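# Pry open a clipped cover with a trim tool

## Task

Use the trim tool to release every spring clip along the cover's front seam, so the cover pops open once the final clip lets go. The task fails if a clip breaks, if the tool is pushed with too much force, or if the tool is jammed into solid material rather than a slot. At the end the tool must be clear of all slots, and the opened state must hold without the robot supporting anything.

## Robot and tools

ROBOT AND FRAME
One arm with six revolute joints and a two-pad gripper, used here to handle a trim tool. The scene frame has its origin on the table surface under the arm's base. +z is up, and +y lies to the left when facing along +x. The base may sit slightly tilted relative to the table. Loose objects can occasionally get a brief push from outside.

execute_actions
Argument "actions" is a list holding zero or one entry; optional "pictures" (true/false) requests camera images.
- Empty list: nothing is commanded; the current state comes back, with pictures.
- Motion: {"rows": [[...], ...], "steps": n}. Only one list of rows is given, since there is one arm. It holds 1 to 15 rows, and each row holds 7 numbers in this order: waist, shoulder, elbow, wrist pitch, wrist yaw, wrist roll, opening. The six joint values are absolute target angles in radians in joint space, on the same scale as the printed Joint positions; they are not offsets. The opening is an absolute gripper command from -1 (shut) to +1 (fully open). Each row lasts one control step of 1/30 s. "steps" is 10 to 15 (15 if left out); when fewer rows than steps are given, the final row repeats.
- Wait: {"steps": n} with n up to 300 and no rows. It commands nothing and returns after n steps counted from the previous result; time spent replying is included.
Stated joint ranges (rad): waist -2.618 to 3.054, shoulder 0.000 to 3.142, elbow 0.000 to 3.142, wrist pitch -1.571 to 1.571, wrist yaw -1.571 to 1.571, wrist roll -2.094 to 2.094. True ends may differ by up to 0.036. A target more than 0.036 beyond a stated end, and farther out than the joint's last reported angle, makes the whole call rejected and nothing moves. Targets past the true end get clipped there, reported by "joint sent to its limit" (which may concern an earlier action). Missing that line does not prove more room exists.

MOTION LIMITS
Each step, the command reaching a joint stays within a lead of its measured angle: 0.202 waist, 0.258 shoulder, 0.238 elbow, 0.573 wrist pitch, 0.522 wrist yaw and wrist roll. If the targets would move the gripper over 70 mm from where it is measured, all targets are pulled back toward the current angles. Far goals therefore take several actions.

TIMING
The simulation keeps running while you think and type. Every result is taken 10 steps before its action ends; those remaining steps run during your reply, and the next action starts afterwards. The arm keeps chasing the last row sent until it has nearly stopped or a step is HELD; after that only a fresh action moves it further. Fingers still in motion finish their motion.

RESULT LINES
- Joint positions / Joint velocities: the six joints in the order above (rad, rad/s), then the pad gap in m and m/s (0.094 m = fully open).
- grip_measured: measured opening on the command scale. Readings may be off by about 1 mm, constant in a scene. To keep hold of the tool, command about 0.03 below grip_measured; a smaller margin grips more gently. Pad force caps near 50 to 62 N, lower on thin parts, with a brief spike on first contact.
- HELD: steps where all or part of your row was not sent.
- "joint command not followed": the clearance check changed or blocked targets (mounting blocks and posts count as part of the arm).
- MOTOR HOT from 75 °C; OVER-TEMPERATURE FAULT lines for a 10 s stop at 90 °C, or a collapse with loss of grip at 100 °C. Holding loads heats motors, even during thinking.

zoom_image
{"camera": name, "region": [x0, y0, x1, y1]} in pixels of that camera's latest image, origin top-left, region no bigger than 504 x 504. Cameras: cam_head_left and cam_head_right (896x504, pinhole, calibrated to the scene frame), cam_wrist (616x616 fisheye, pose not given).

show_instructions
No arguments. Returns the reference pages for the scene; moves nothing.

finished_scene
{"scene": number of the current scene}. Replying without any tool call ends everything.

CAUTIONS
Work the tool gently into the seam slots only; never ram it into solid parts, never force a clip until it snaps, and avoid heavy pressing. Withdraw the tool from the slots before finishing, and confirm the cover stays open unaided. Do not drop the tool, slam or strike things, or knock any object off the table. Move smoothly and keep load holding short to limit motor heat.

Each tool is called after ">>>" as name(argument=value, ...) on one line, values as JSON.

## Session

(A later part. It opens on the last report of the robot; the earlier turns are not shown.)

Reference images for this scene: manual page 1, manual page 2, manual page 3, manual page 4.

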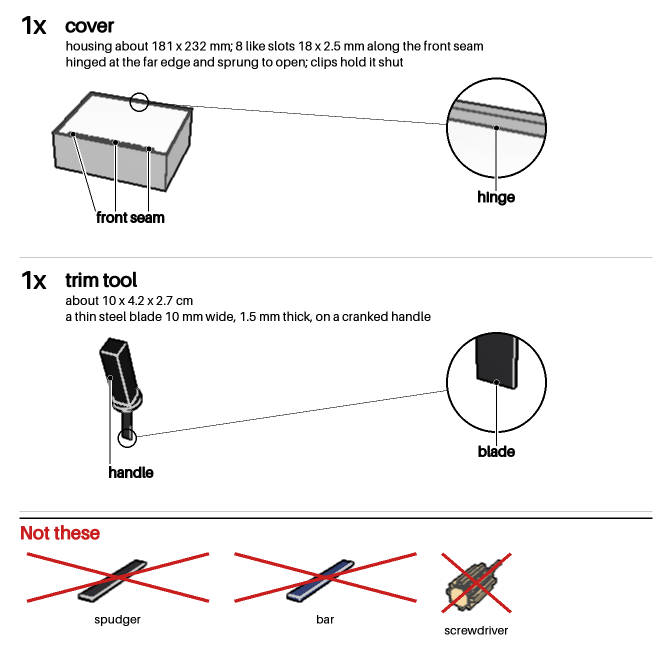

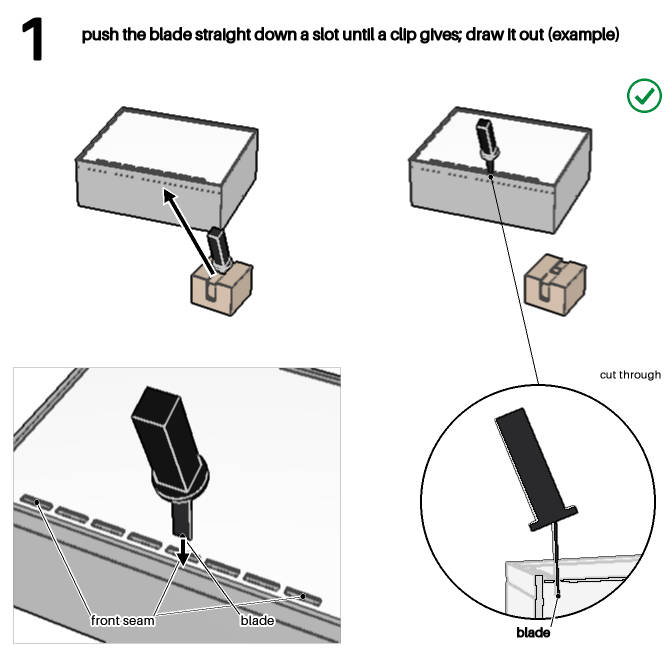

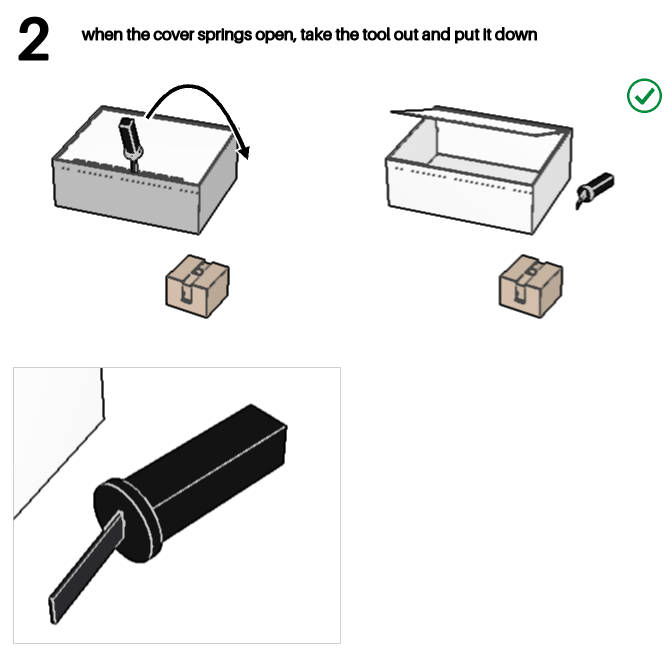

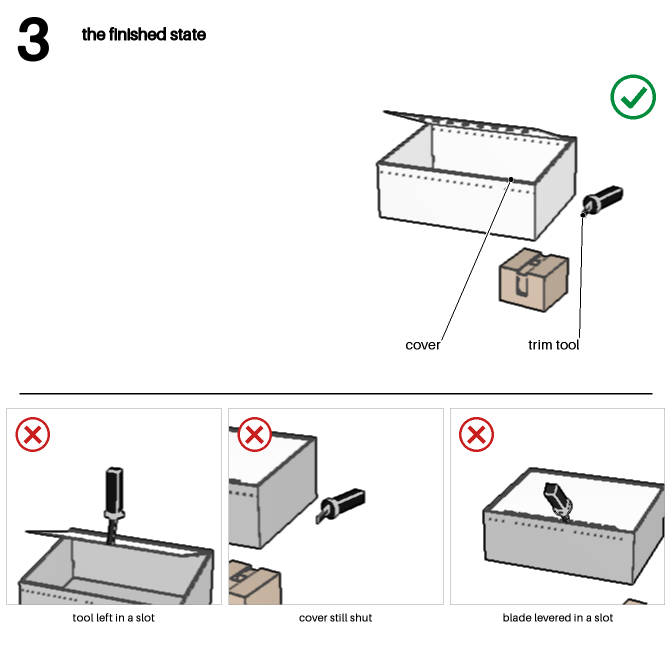

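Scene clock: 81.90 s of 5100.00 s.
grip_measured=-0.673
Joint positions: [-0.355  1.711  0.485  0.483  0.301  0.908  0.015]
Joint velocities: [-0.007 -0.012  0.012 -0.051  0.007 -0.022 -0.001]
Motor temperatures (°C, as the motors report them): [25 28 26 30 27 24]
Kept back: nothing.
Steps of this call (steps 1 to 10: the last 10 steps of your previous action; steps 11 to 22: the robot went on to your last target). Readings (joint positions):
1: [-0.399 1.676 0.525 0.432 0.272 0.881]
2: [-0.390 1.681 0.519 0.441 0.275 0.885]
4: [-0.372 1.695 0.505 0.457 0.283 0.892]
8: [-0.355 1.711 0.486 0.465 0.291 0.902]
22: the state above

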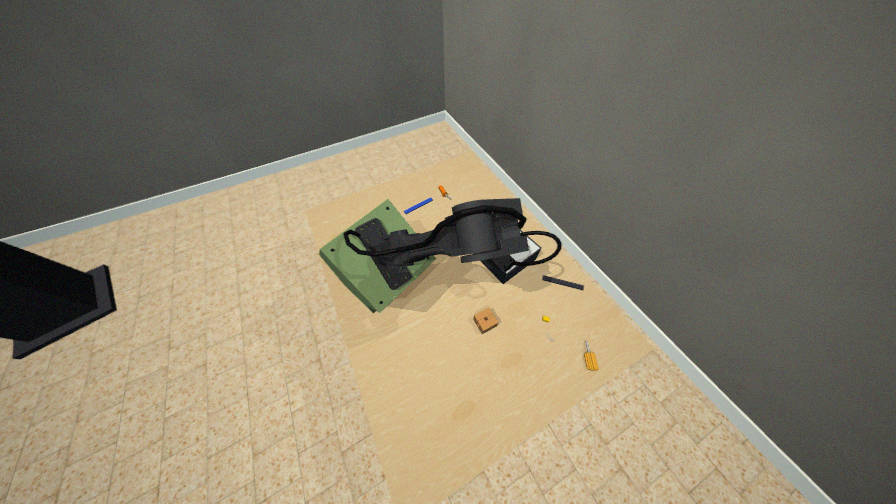

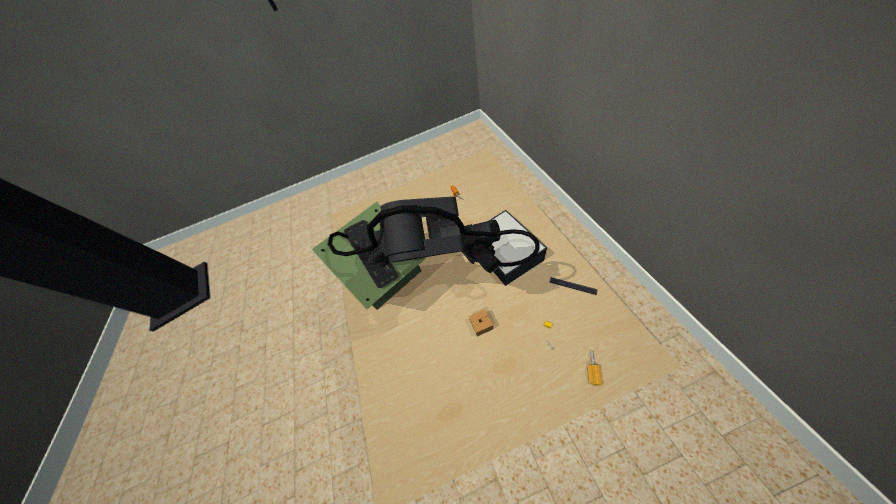

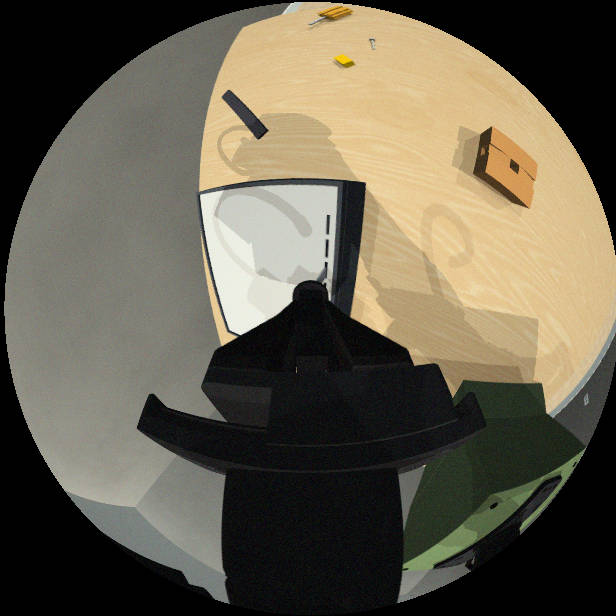

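>>> execute_actions(actions=[{"rows":[[-0.341,1.733,0.466,0.501,0.312,0.915,-0.7],[-0.341,1.738,0.466,0.506,0.312,0.915,-0.7],[-0.341,1.744,0.466,0.511,0.312,0.915,-0.7]],"steps":12}])

>>> execute_actions(actions=[{"steps":20}], pictures=true)

>>> zoom_image(camera="cam_wrist", region=[295, 245, 365, 308])

Scene clock: 82.40 s of 5100.00 s.
grip_measured=-0.673
Joint positions: [-0.355  1.712  0.485  0.486  0.302  0.909  0.015]
Joint velocities: [-0.017  0.051  0.002  0.125  0.037 -0.037 -0.001]
Motor temperatures (°C, as the motors report them): [25 28 26 30 27 24]
Steps of this call (steps 1 to 13: the robot went on to your last target; steps 14 to 15: the first 2 steps of this action). Readings (joint positions):
14: [-0.355 1.711 0.485 0.484 0.302 0.909]
15: the state above

Scene clock: 83.07 s of 5100.00 s.
grip_measured=-0.673
Joint positions: [-0.355  1.728  0.485  0.498  0.302  0.909  0.015]
Joint velocities: [-0.007 -0.002 -0.002 -0.037  0.007 -0.11   0.   ]
Motor temperatures (°C, as the motors report them): [25 28 26 30 27 24]
Kept back: nothing.
Steps of this call (steps 1 to 10: the last 10 steps of your previous action; steps 11 to 20: the robot went on to your last target). Readings (joint positions):
1: [-0.355 1.716 0.485 0.490 0.302 0.909]
2: [-0.355 1.719 0.485 0.493 0.302 0.909]
4: [-0.355 1.725 0.485 0.494 0.302 0.909]
8: [-0.355 1.728 0.485 0.496 0.302 0.909]
20: the state above

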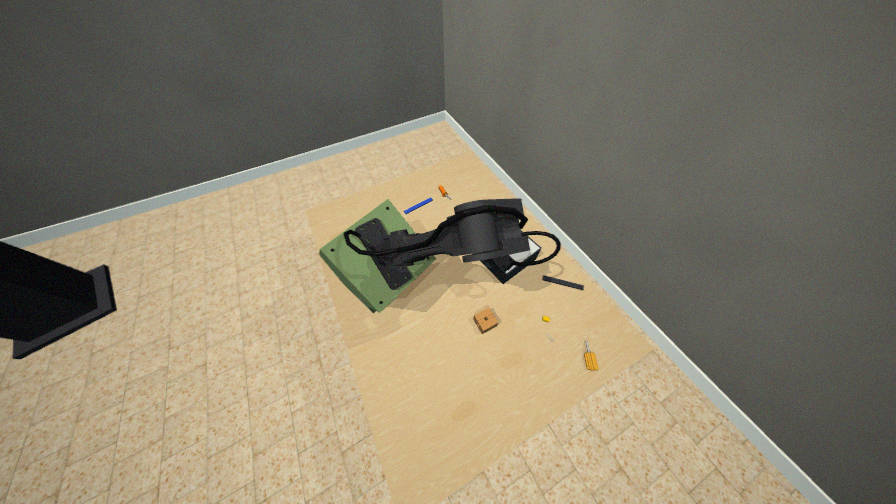

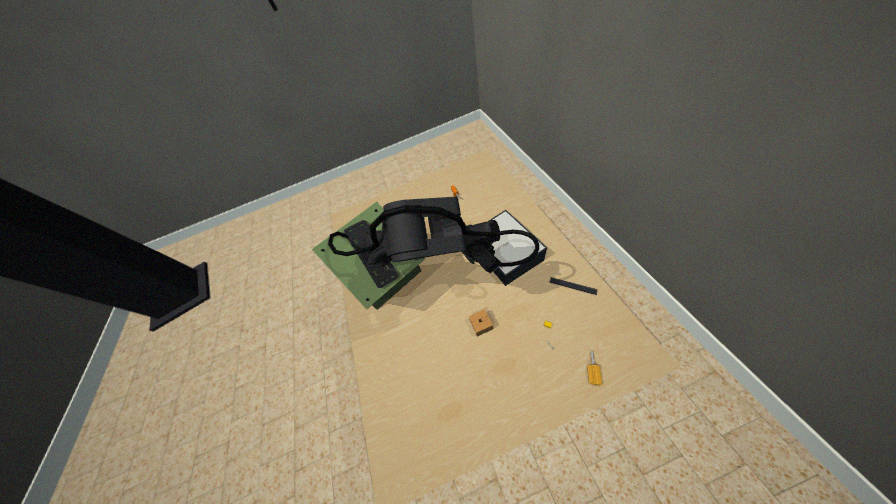

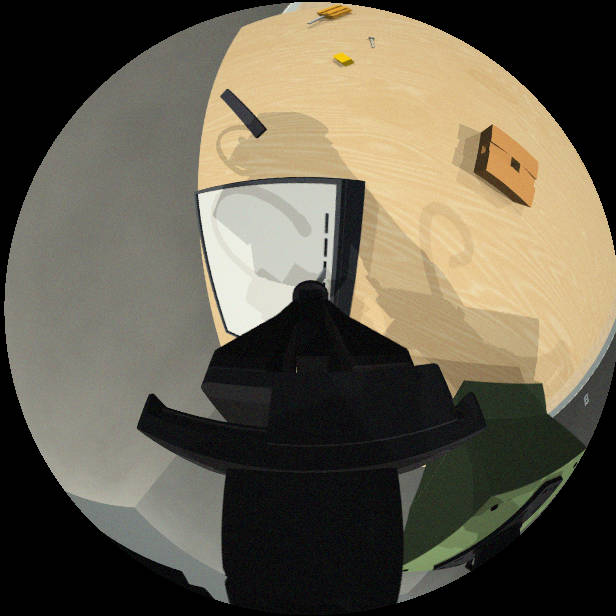

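Region (295, 245, 365, 308) of cam_wrist's 616x616 image, scaled by 7.200, with more detail than that image has; it fills the top 454 rows of this view, and the rest is white.

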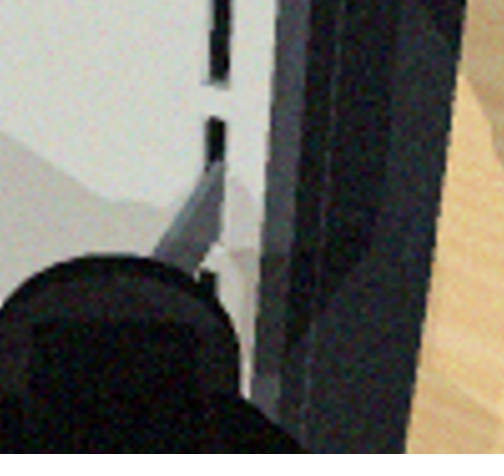

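>>> execute_actions(actions=[{"rows":[[-0.365,1.746,0.466,0.516,0.305,0.909,-0.7],[-0.368,1.749,0.466,0.519,0.3,0.906,-0.7],[-0.37,1.752,0.466,0.521,0.297,0.904,-0.7]],"steps":12}])

>>> execute_actions(actions=[{"steps":20}], pictures=true)

>>> zoom_image(camera="cam_wrist", region=[295, 245, 365, 308])

Scene clock: 83.93 s of 5100.00 s.
grip_measured=-0.673
Joint positions: [-0.356  1.728  0.485  0.5    0.302  0.909  0.015]
Joint velocities: [-0.037  0.007  0.007  0.037 -0.022 -0.022 -0.001]
Motor temperatures (°C, as the motors report them): [25 28 26 30 27 24]
Steps of this call (steps 1 to 15: the robot went on to your last target; steps 16 to 24: nothing new was sent; steps 25 to 26: the first 2 steps of this action). Readings (joint positions):
25: [-0.355 1.728 0.485 0.499 0.302 0.909]
26: the state above

Scene clock: 84.60 s of 5100.00 s.
grip_measured=-0.673
Joint positions: [-0.364  1.728  0.485  0.508  0.302  0.909  0.015]
Joint velocities: [ 0.002  0.007  0.017 -0.081 -0.051  0.007  0.001]
Motor temperatures (°C, as the motors report them): [25 28 26 30 27 24]
Kept back: nothing.
Steps of this call (steps 1 to 10: the last 10 steps of your previous action; steps 11 to 15: the robot went on to your last target; steps 16 to 20: nothing new was sent). Readings (joint positions):
1: [-0.358 1.728 0.485 0.501 0.302 0.909]
2: [-0.360 1.728 0.485 0.503 0.302 0.909]
4: [-0.363 1.728 0.485 0.506 0.302 0.909]
8: [-0.364 1.728 0.485 0.508 0.302 0.909]
20: the state above
The arm was judged still, so your last target was given up. Only a new action makes it travel on or press farther. Fingers that are still opening or closing keep moving.

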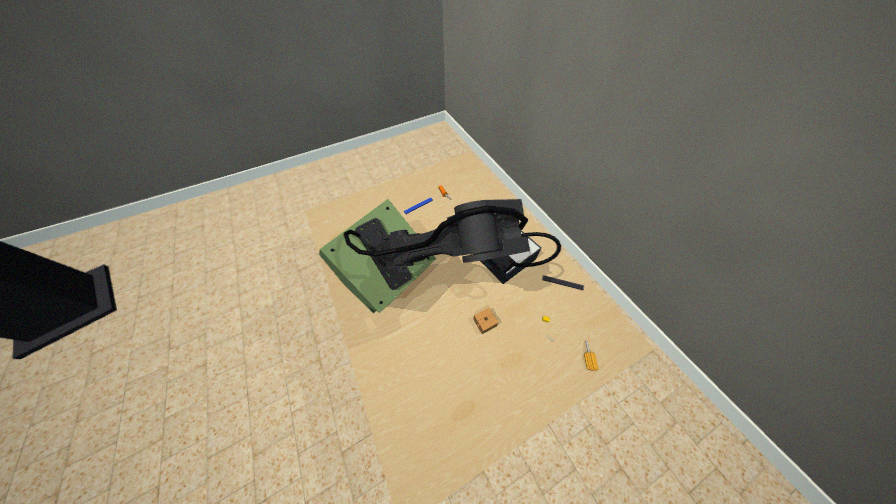

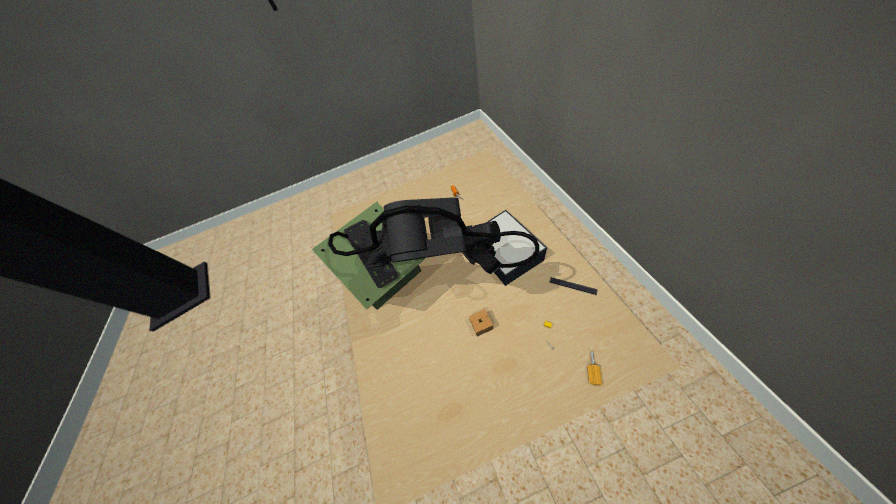

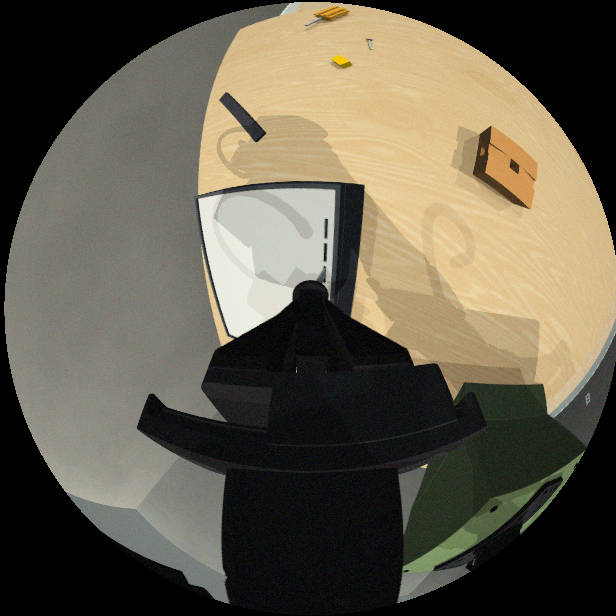

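Region (295, 245, 365, 308) of cam_wrist's 616x616 image, scaled by 7.200, with more detail than that image has; it fills the top 454 rows of this view, and the rest is white.

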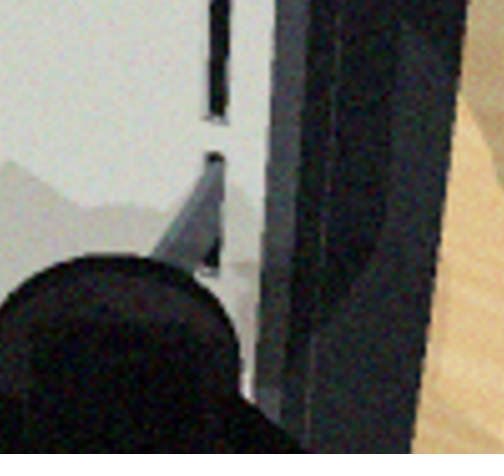

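>>> execute_actions(actions=[{"rows":[[-0.352,1.735,0.466,0.521,0.302,0.909,-0.7],[-0.348,1.735,0.466,0.521,0.302,0.909,-0.7],[-0.344,1.735,0.466,0.521,0.302,0.909,-0.7]],"steps":12}])

>>> execute_actions(actions=[{"steps":20}], pictures=true)

>>> zoom_image(camera="cam_wrist", region=[295, 245, 365, 308])

Scene clock: 86.70 s of 5100.00 s.
grip_measured=-0.673
Joint positions: [-0.364  1.728  0.485  0.508  0.302  0.909  0.015]
Joint velocities: [-0.007 -0.027  0.007 -0.037  0.095  0.007  0.   ]
Motor temperatures (°C, as the motors report them): [25 28 26 30 27 24]
Steps of this call (steps 1 to 61: nothing new was sent; steps 62 to 63: the first 2 steps of this action). Readings (joint positions):
62: [-0.364 1.728 0.485 0.508 0.302 0.909]
63: the state above

Scene clock: 87.37 s of 5100.00 s.
grip_measured=-0.673
Joint positions: [-0.364  1.728  0.485  0.508  0.302  0.909  0.015]
Joint velocities: [ 0.007  0.002  0.002 -0.022 -0.081  0.022  0.   ]
Motor temperatures (°C, as the motors report them): [25 28 26 30 27 24]
Kept back: nothing.
Steps of this call (steps 1 to 10: the last 10 steps of your previous action; steps 11 to 15: the robot went on to your last target; steps 16 to 20: nothing new was sent). Readings (joint positions):
1: [-0.364 1.728 0.485 0.508 0.302 0.909]
2: [-0.364 1.728 0.485 0.508 0.302 0.909]
4: [-0.364 1.728 0.485 0.508 0.302 0.909]
8: [-0.364 1.728 0.485 0.508 0.302 0.909]
20: the state above
The arm was judged still, so your last target was given up. Only a new action makes it travel on or press farther. Fingers that are still opening or closing keep moving.

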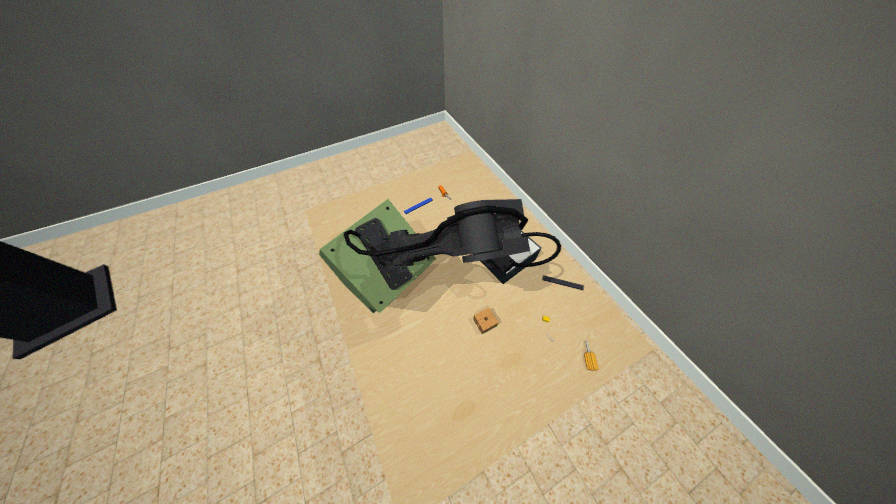

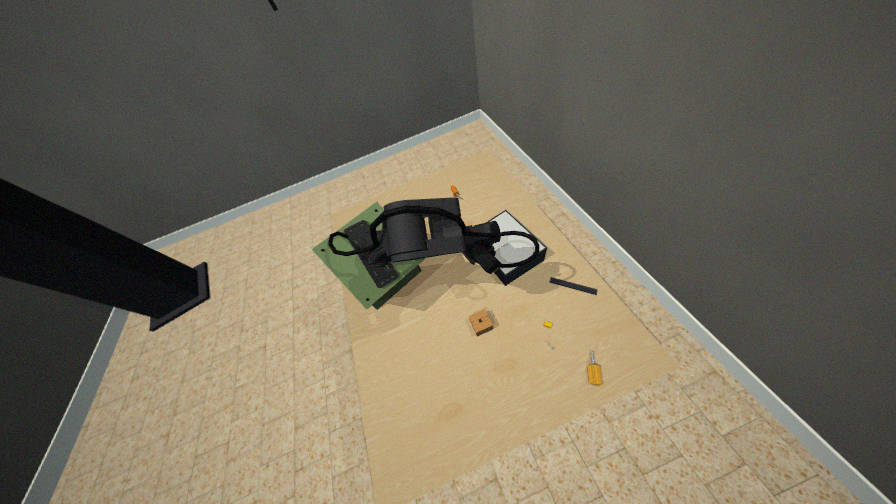

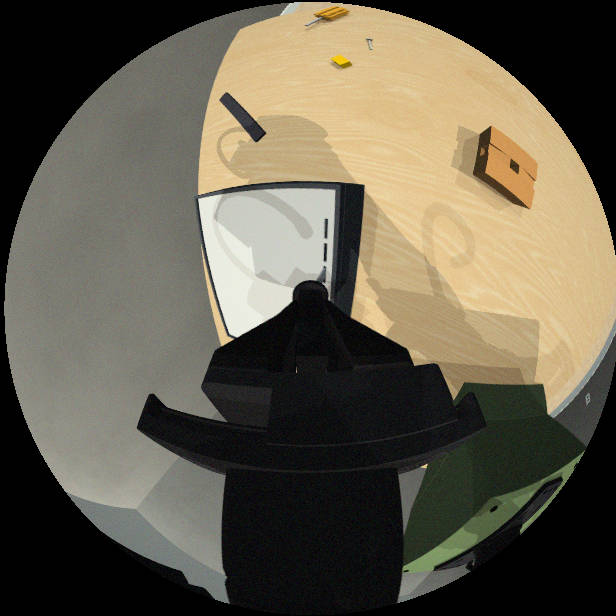

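Region (295, 245, 365, 308) of cam_wrist's 616x616 image, scaled by 7.200, with more detail than that image has; it fills the top 454 rows of this view, and the rest is white.

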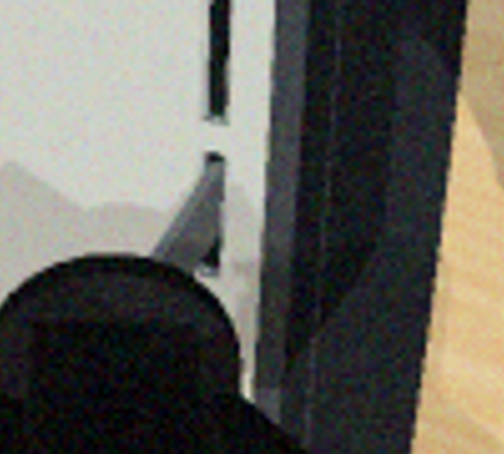

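>>> execute_actions(actions=[{"rows":[[-0.364,1.7,0.485,0.508,0.302,0.909,-0.7],[-0.364,1.7,0.485,0.508,0.302,0.909,-0.7],[-0.364,1.7,0.485,0.508,0.302,0.909,-0.7],[-0.364,1.7,0.485,0.508,0.302,0.909,-0.7],[-0.35,1.7,0.485,0.515,0.302,0.909,-0.7],[-0.345,1.7,0.485,0.52,0.302,0.909,-0.7],[-0.343,1.7,0.485,0.521,0.302,0.909,-0.7]],"steps":13}])

>>> execute_actions(actions=[{"steps":20}], pictures=true)

>>> zoom_image(camera="cam_wrist", region=[295, 245, 365, 308])

Scene clock: 88.30 s of 5100.00 s.
grip_measured=-0.673
Joint positions: [-0.364  1.722  0.485  0.508  0.302  0.909  0.015]
Joint velocities: [-0.007 -0.085  0.002 -0.007  0.007 -0.022 -0.   ]
Motor temperatures (°C, as the motors report them): [25 28 26 30 27 24]
Steps of this call (steps 1 to 25: nothing new was sent; steps 26 to 28: the first 3 steps of this action). Readings (joint positions):
26: [-0.364 1.727 0.485 0.508 0.302 0.909]
27: [-0.364 1.725 0.485 0.508 0.302 0.909]
28: the state above

Scene clock: 88.97 s of 5100.00 s.
grip_measured=-0.673
Joint positions: [-0.364  1.717  0.485  0.509  0.302  0.909  0.015]
Joint velocities: [-0.012 -0.007  0.002  0.007 -0.051  0.095 -0.   ]
Motor temperatures (°C, as the motors report them): [25 28 26 30 27 24]
Kept back: nothing.
Steps of this call (steps 1 to 10: the last 10 steps of your previous action; steps 11 to 15: the robot went on to your last target; steps 16 to 20: nothing new was sent). Readings (joint positions):
1: [-0.364 1.720 0.485 0.508 0.302 0.909]
2: [-0.364 1.719 0.485 0.508 0.302 0.909]
4: [-0.364 1.717 0.485 0.509 0.302 0.909]
8: [-0.364 1.717 0.485 0.509 0.302 0.909]
20: the state above
The arm was judged still, so your last target was given up. Only a new action makes it travel on or press farther. Fingers that are still opening or closing keep moving.

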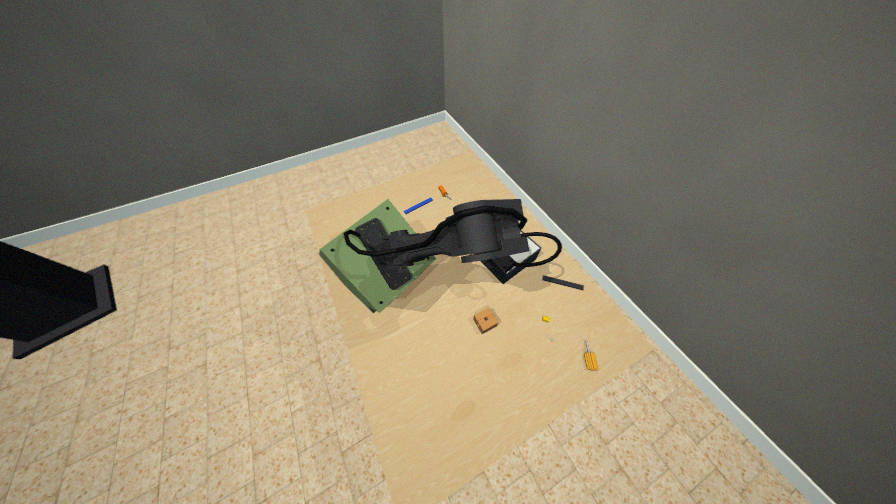

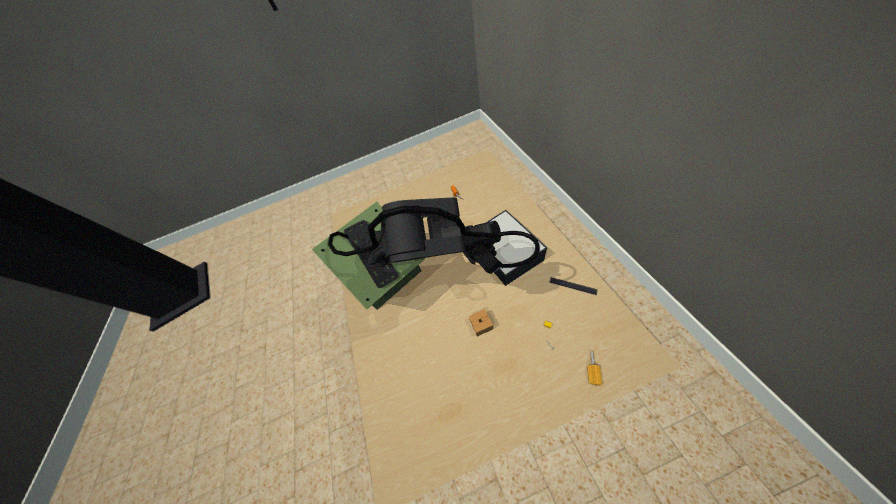

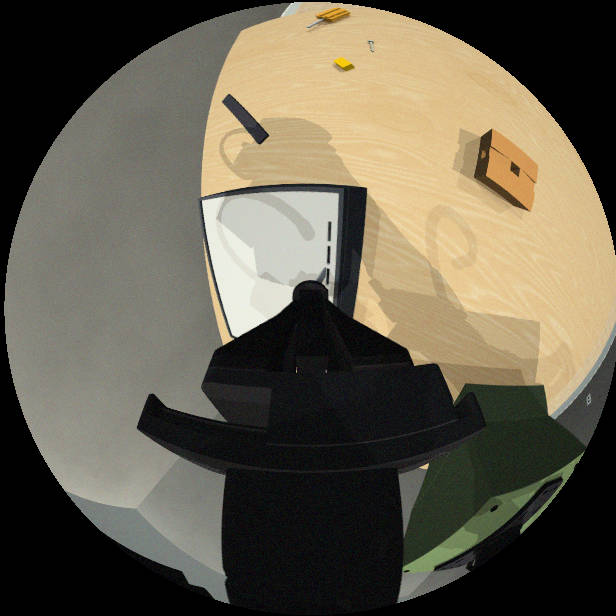

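Region (295, 245, 365, 308) of cam_wrist's 616x616 image, scaled by 7.200, with more detail than that image has; it fills the top 454 rows of this view, and the rest is white.

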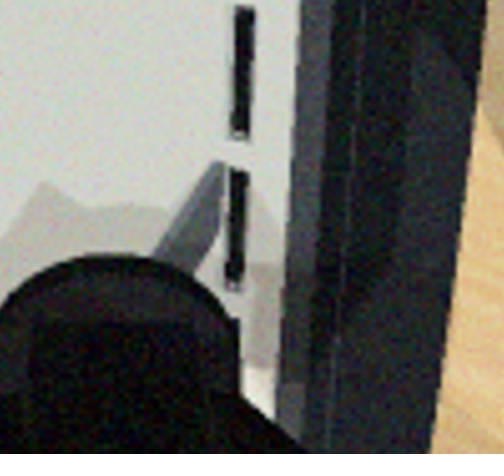

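>>> execute_actions(actions=[{"rows":[[-0.335,1.705,0.485,0.515,0.302,0.909,-0.7],[-0.335,1.705,0.485,0.515,0.302,0.909,-0.7],[-0.34,1.705,0.485,0.515,0.302,0.909,-0.7],[-0.346,1.705,0.485,0.515,0.302,0.909,-0.7]],"steps":12}])

>>> execute_actions(actions=[{"steps":14}])

Scene clock: 90.23 s of 5100.00 s.
grip_measured=-0.673
Joint positions: [-0.36   1.717  0.485  0.509  0.302  0.909  0.015]
Joint velocities: [ 0.1    0.007 -0.022  0.007  0.022 -0.022  0.   ]
Motor temperatures (°C, as the motors report them): [25 29 26 30 27 24]
Steps of this call (steps 1 to 36: nothing new was sent; steps 37 to 38: the first 2 steps of this action). Readings (joint positions):
37: [-0.363 1.717 0.485 0.509 0.302 0.909]
38: the state above

Scene clock: 90.70 s of 5100.00 s.
grip_measured=-0.673
Joint positions: [-0.356  1.717  0.485  0.509  0.302  0.909  0.015]
Joint velocities: [ 0.002  0.002  0.002 -0.022  0.051  0.037 -0.   ]
Motor temperatures (°C, as the motors report them): [25 29 26 30 27 24]
Kept back: nothing.
Steps of this call (steps 1 to 10: the last 10 steps of your previous action; steps 11 to 14: the robot went on to your last target). Readings (joint positions):
1: [-0.357 1.717 0.485 0.509 0.302 0.909]
2: [-0.356 1.717 0.485 0.509 0.302 0.909]
4: [-0.356 1.717 0.485 0.509 0.302 0.909]
8: [-0.356 1.717 0.485 0.509 0.302 0.909]
14: the state above

>>> execute_actions(actions=[{"rows":[[-0.346,1.742,0.485,0.515,0.302,0.909,-0.7],[-0.346,1.742,0.485,0.515,0.302,0.909,-0.7]],"steps":12}])

>>> execute_actions(actions=[{"steps":20}], pictures=true)

>>> zoom_image(camera="cam_wrist", region=[295, 245, 365, 308])

Scene clock: 91.23 s of 5100.00 s.
grip_measured=-0.673
Joint positions: [-0.356  1.717  0.485  0.509  0.302  0.909  0.015]
Joint velocities: [-0.012  0.007  0.007  0.037 -0.007  0.037 -0.001]
Motor temperatures (°C, as the motors report them): [25 29 26 30 27 24]
Steps of this call (steps 1 to 14: the robot went on to your last target; steps 15 to 16: the first 2 steps of this action). Readings (joint positions):
15: [-0.356 1.717 0.485 0.509 0.302 0.909]
16: the state above

Scene clock: 91.90 s of 5100.00 s.
grip_measured=-0.673
Joint positions: [-0.356  1.717  0.485  0.509  0.302  0.909  0.015]
Joint velocities: [-0.007 -0.012  0.007 -0.022 -0.007  0.007 -0.   ]
Motor temperatures (°C, as the motors report them): [25 29 26 30 27 24]
Kept back: nothing.
Steps of this call (steps 1 to 10: the last 10 steps of your previous action; steps 11 to 15: the robot went on to your last target; steps 16 to 20: nothing new was sent). Readings (joint positions):
1: [-0.356 1.717 0.485 0.509 0.302 0.909]
2: [-0.356 1.717 0.485 0.509 0.302 0.909]
4: [-0.356 1.717 0.485 0.509 0.302 0.909]
8: [-0.356 1.717 0.485 0.509 0.302 0.909]
20: the state above
The arm was judged still, so your last target was given up. Only a new action makes it travel on or press farther. Fingers that are still opening or closing keep moving.

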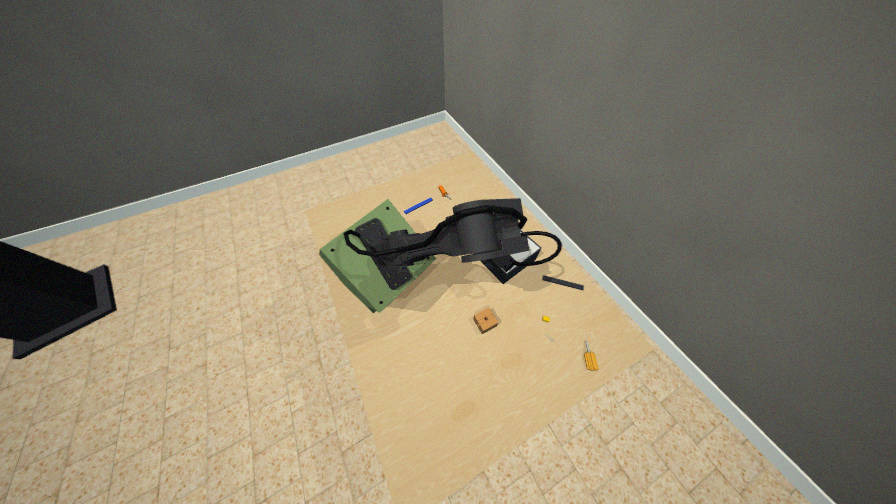

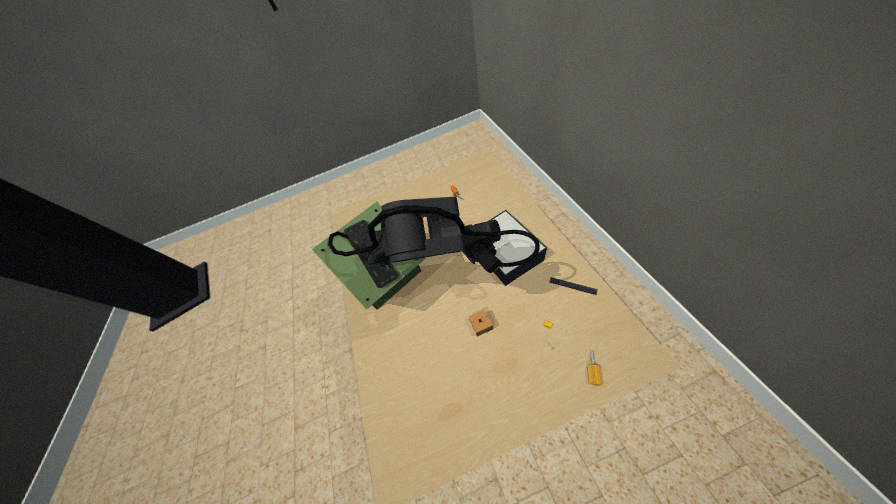

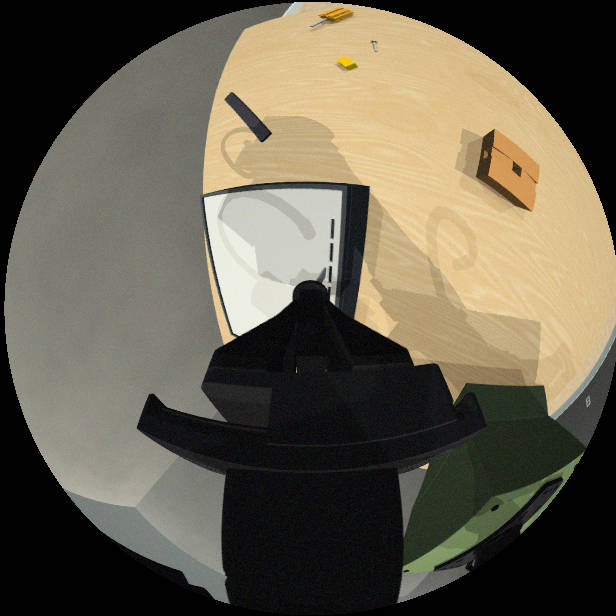

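Region (295, 245, 365, 308) of cam_wrist's 616x616 image, scaled by 7.200, with more detail than that image has; it fills the top 454 rows of this view, and the rest is white.

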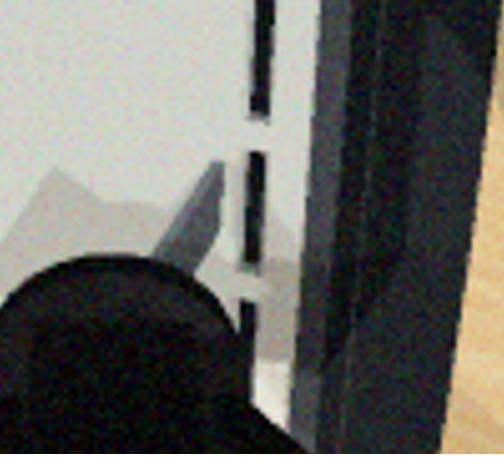

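>>> execute_actions(actions=[{"rows":[[-0.346,1.755,0.485,0.475,0.302,0.909,-0.7],[-0.346,1.755,0.485,0.478,0.302,0.909,-0.7],[-0.346,1.75,0.485,0.482,0.302,0.909,-0.7],[-0.346,1.744,0.485,0.482,0.302,0.909,-0.7]],"steps":12}])

>>> execute_actions(actions=[{"steps":20}], pictures=true)

>>> zoom_image(camera="cam_wrist", region=[295, 245, 365, 308])

Scene clock: 93.07 s of 5100.00 s.
grip_measured=-0.673
Joint positions: [-0.356  1.725  0.485  0.509  0.302  0.909  0.015]
Joint velocities: [ 0.002  0.134  0.002  0.081 -0.022 -0.007 -0.   ]
Motor temperatures (°C, as the motors report them): [25 29 26 30 27 24]
Steps of this call (steps 1 to 33: nothing new was sent; steps 34 to 35: the first 2 steps of this action). Readings (joint positions):
34: [-0.356 1.720 0.485 0.509 0.302 0.909]
35: the state above

Scene clock: 93.73 s of 5100.00 s.
grip_measured=-0.673
Joint positions: [-0.356  1.733  0.485  0.504  0.302  0.909  0.015]
Joint velocities: [-0.002 -0.007  0.017 -0.022 -0.022  0.066  0.   ]
Motor temperatures (°C, as the motors report them): [25 29 26 30 27 24]
Kept back: nothing.
Steps of this call (steps 1 to 10: the last 10 steps of your previous action; steps 11 to 15: the robot went on to your last target; steps 16 to 20: nothing new was sent). Readings (joint positions):
1: [-0.356 1.729 0.485 0.506 0.302 0.909]
2: [-0.356 1.732 0.485 0.504 0.302 0.909]
4: [-0.356 1.733 0.485 0.504 0.302 0.909]
8: [-0.356 1.733 0.485 0.504 0.302 0.909]
20: the state above
The arm was judged still, so your last target was given up. Only a new action makes it travel on or press farther. Fingers that are still opening or closing keep moving.

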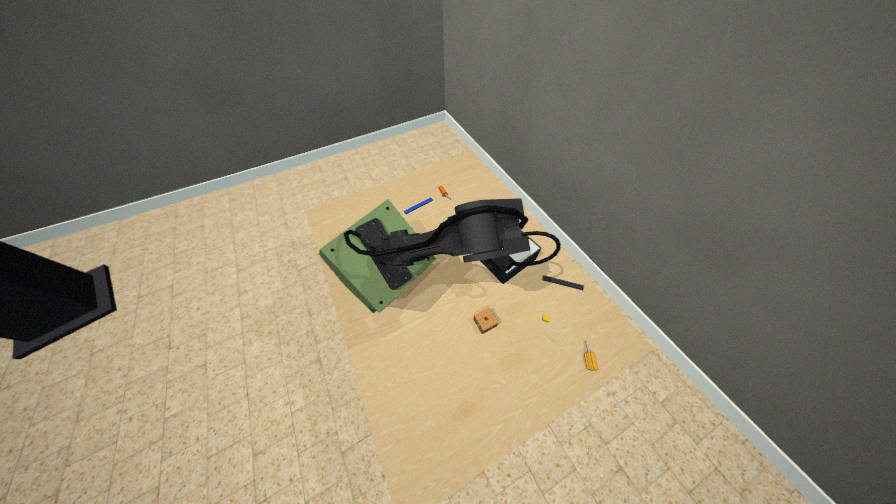

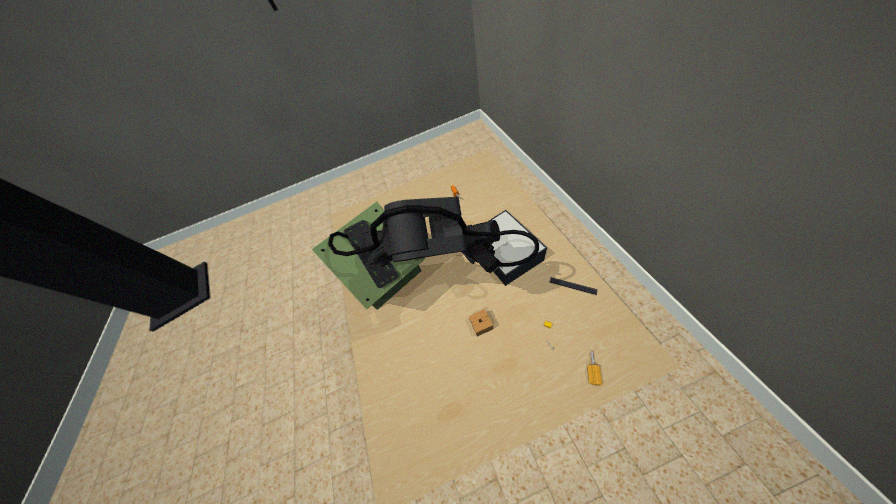

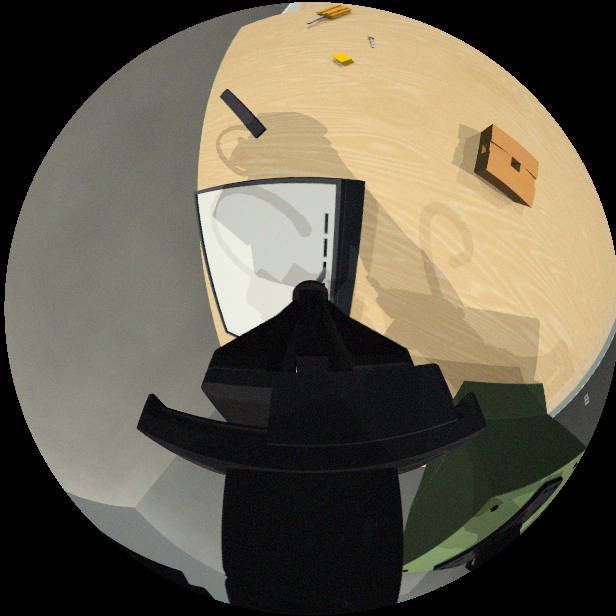

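Region (295, 245, 365, 308) of cam_wrist's 616x616 image, scaled by 7.200, with more detail than that image has; it fills the top 454 rows of this view, and the rest is white.

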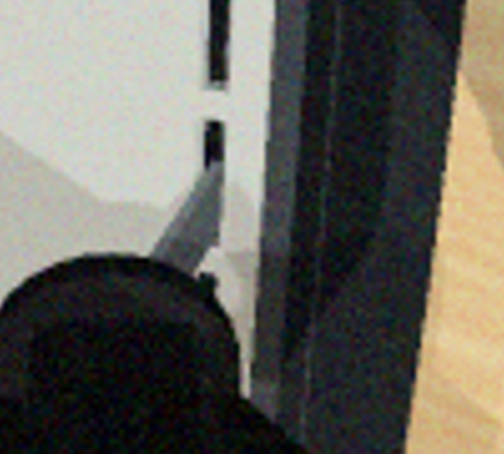

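>>> execute_actions(actions=[{"rows":[[-0.366,1.745,0.485,0.528,0.302,0.909,-0.7],[-0.366,1.745,0.485,0.526,0.302,0.909,-0.7],[-0.366,1.745,0.485,0.522,0.302,0.909,-0.7]],"steps":12}])

>>> execute_actions(actions=[{"steps":20}], pictures=true)

>>> zoom_image(camera="cam_wrist", region=[295, 245, 365, 308])

Scene clock: 94.50 s of 5100.00 s.
grip_measured=-0.673
Joint positions: [-0.356  1.733  0.485  0.506  0.302  0.909  0.015]
Joint velocities: [-0.017 -0.002 -0.007  0.051 -0.007 -0.007  0.001]
Motor temperatures (°C, as the motors report them): [25 29 26 30 27 24]
Steps of this call (steps 1 to 21: nothing new was sent; steps 22 to 23: the first 2 steps of this action). Readings (joint positions):
22: [-0.356 1.733 0.485 0.505 0.302 0.909]
23: the state above

Scene clock: 95.17 s of 5100.00 s.
grip_measured=-0.673
Joint positions: [-0.36   1.733  0.485  0.509  0.302  0.909  0.015]
Joint velocities: [-0.012 -0.007 -0.002 -0.095  0.007 -0.022 -0.   ]
Motor temperatures (°C, as the motors report them): [25 29 26 30 27 24]
Kept back: nothing.
Steps of this call (steps 1 to 10: the last 10 steps of your previous action; steps 11 to 15: the robot went on to your last target; steps 16 to 20: nothing new was sent). Readings (joint positions):
1: [-0.358 1.733 0.485 0.508 0.302 0.909]
2: [-0.359 1.733 0.485 0.508 0.302 0.909]
4: [-0.360 1.733 0.485 0.509 0.302 0.909]
8: [-0.360 1.733 0.485 0.509 0.302 0.909]
20: the state above
The arm was judged still, so your last target was given up. Only a new action makes it travel on or press farther. Fingers that are still opening or closing keep moving.

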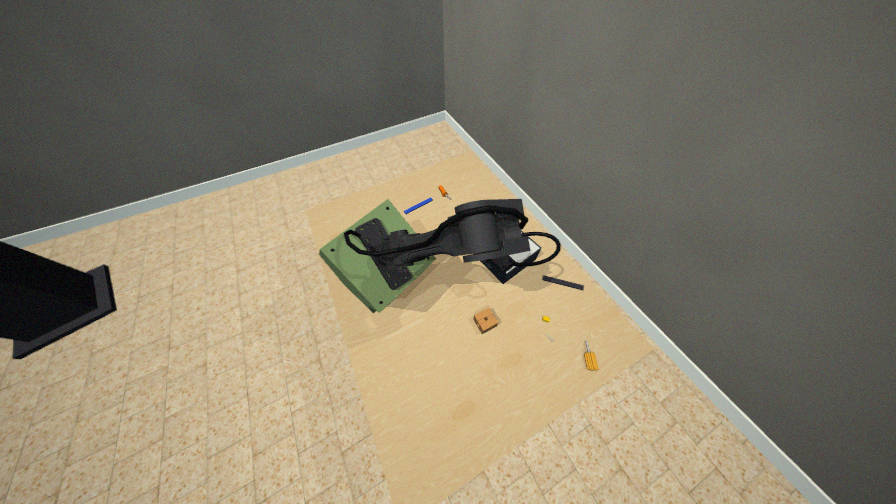

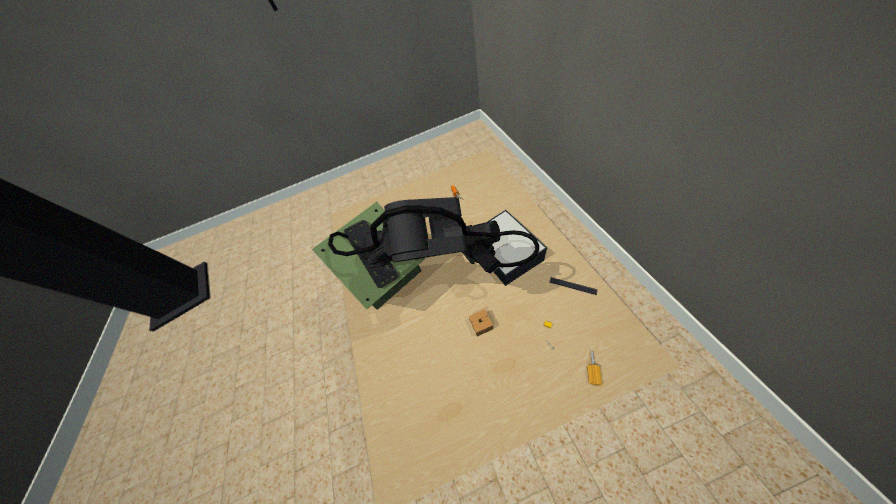

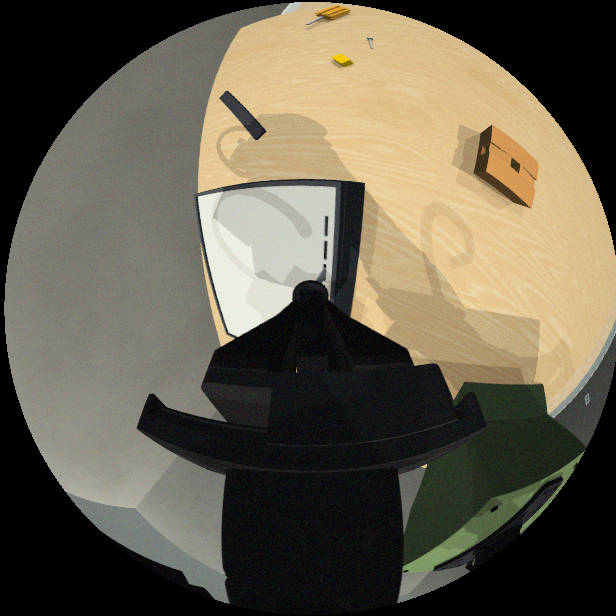

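Region (295, 245, 365, 308) of cam_wrist's 616x616 image, scaled by 7.200, with more detail than that image has; it fills the top 454 rows of this view, and the rest is white.

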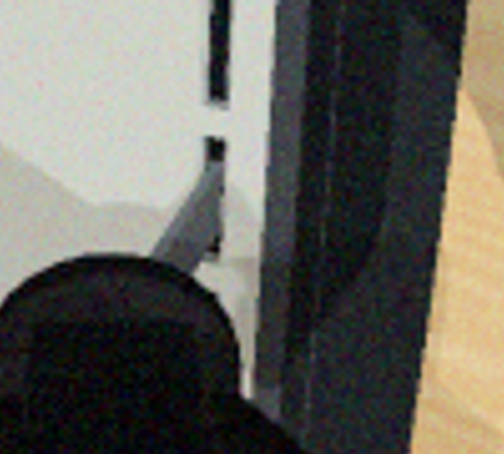

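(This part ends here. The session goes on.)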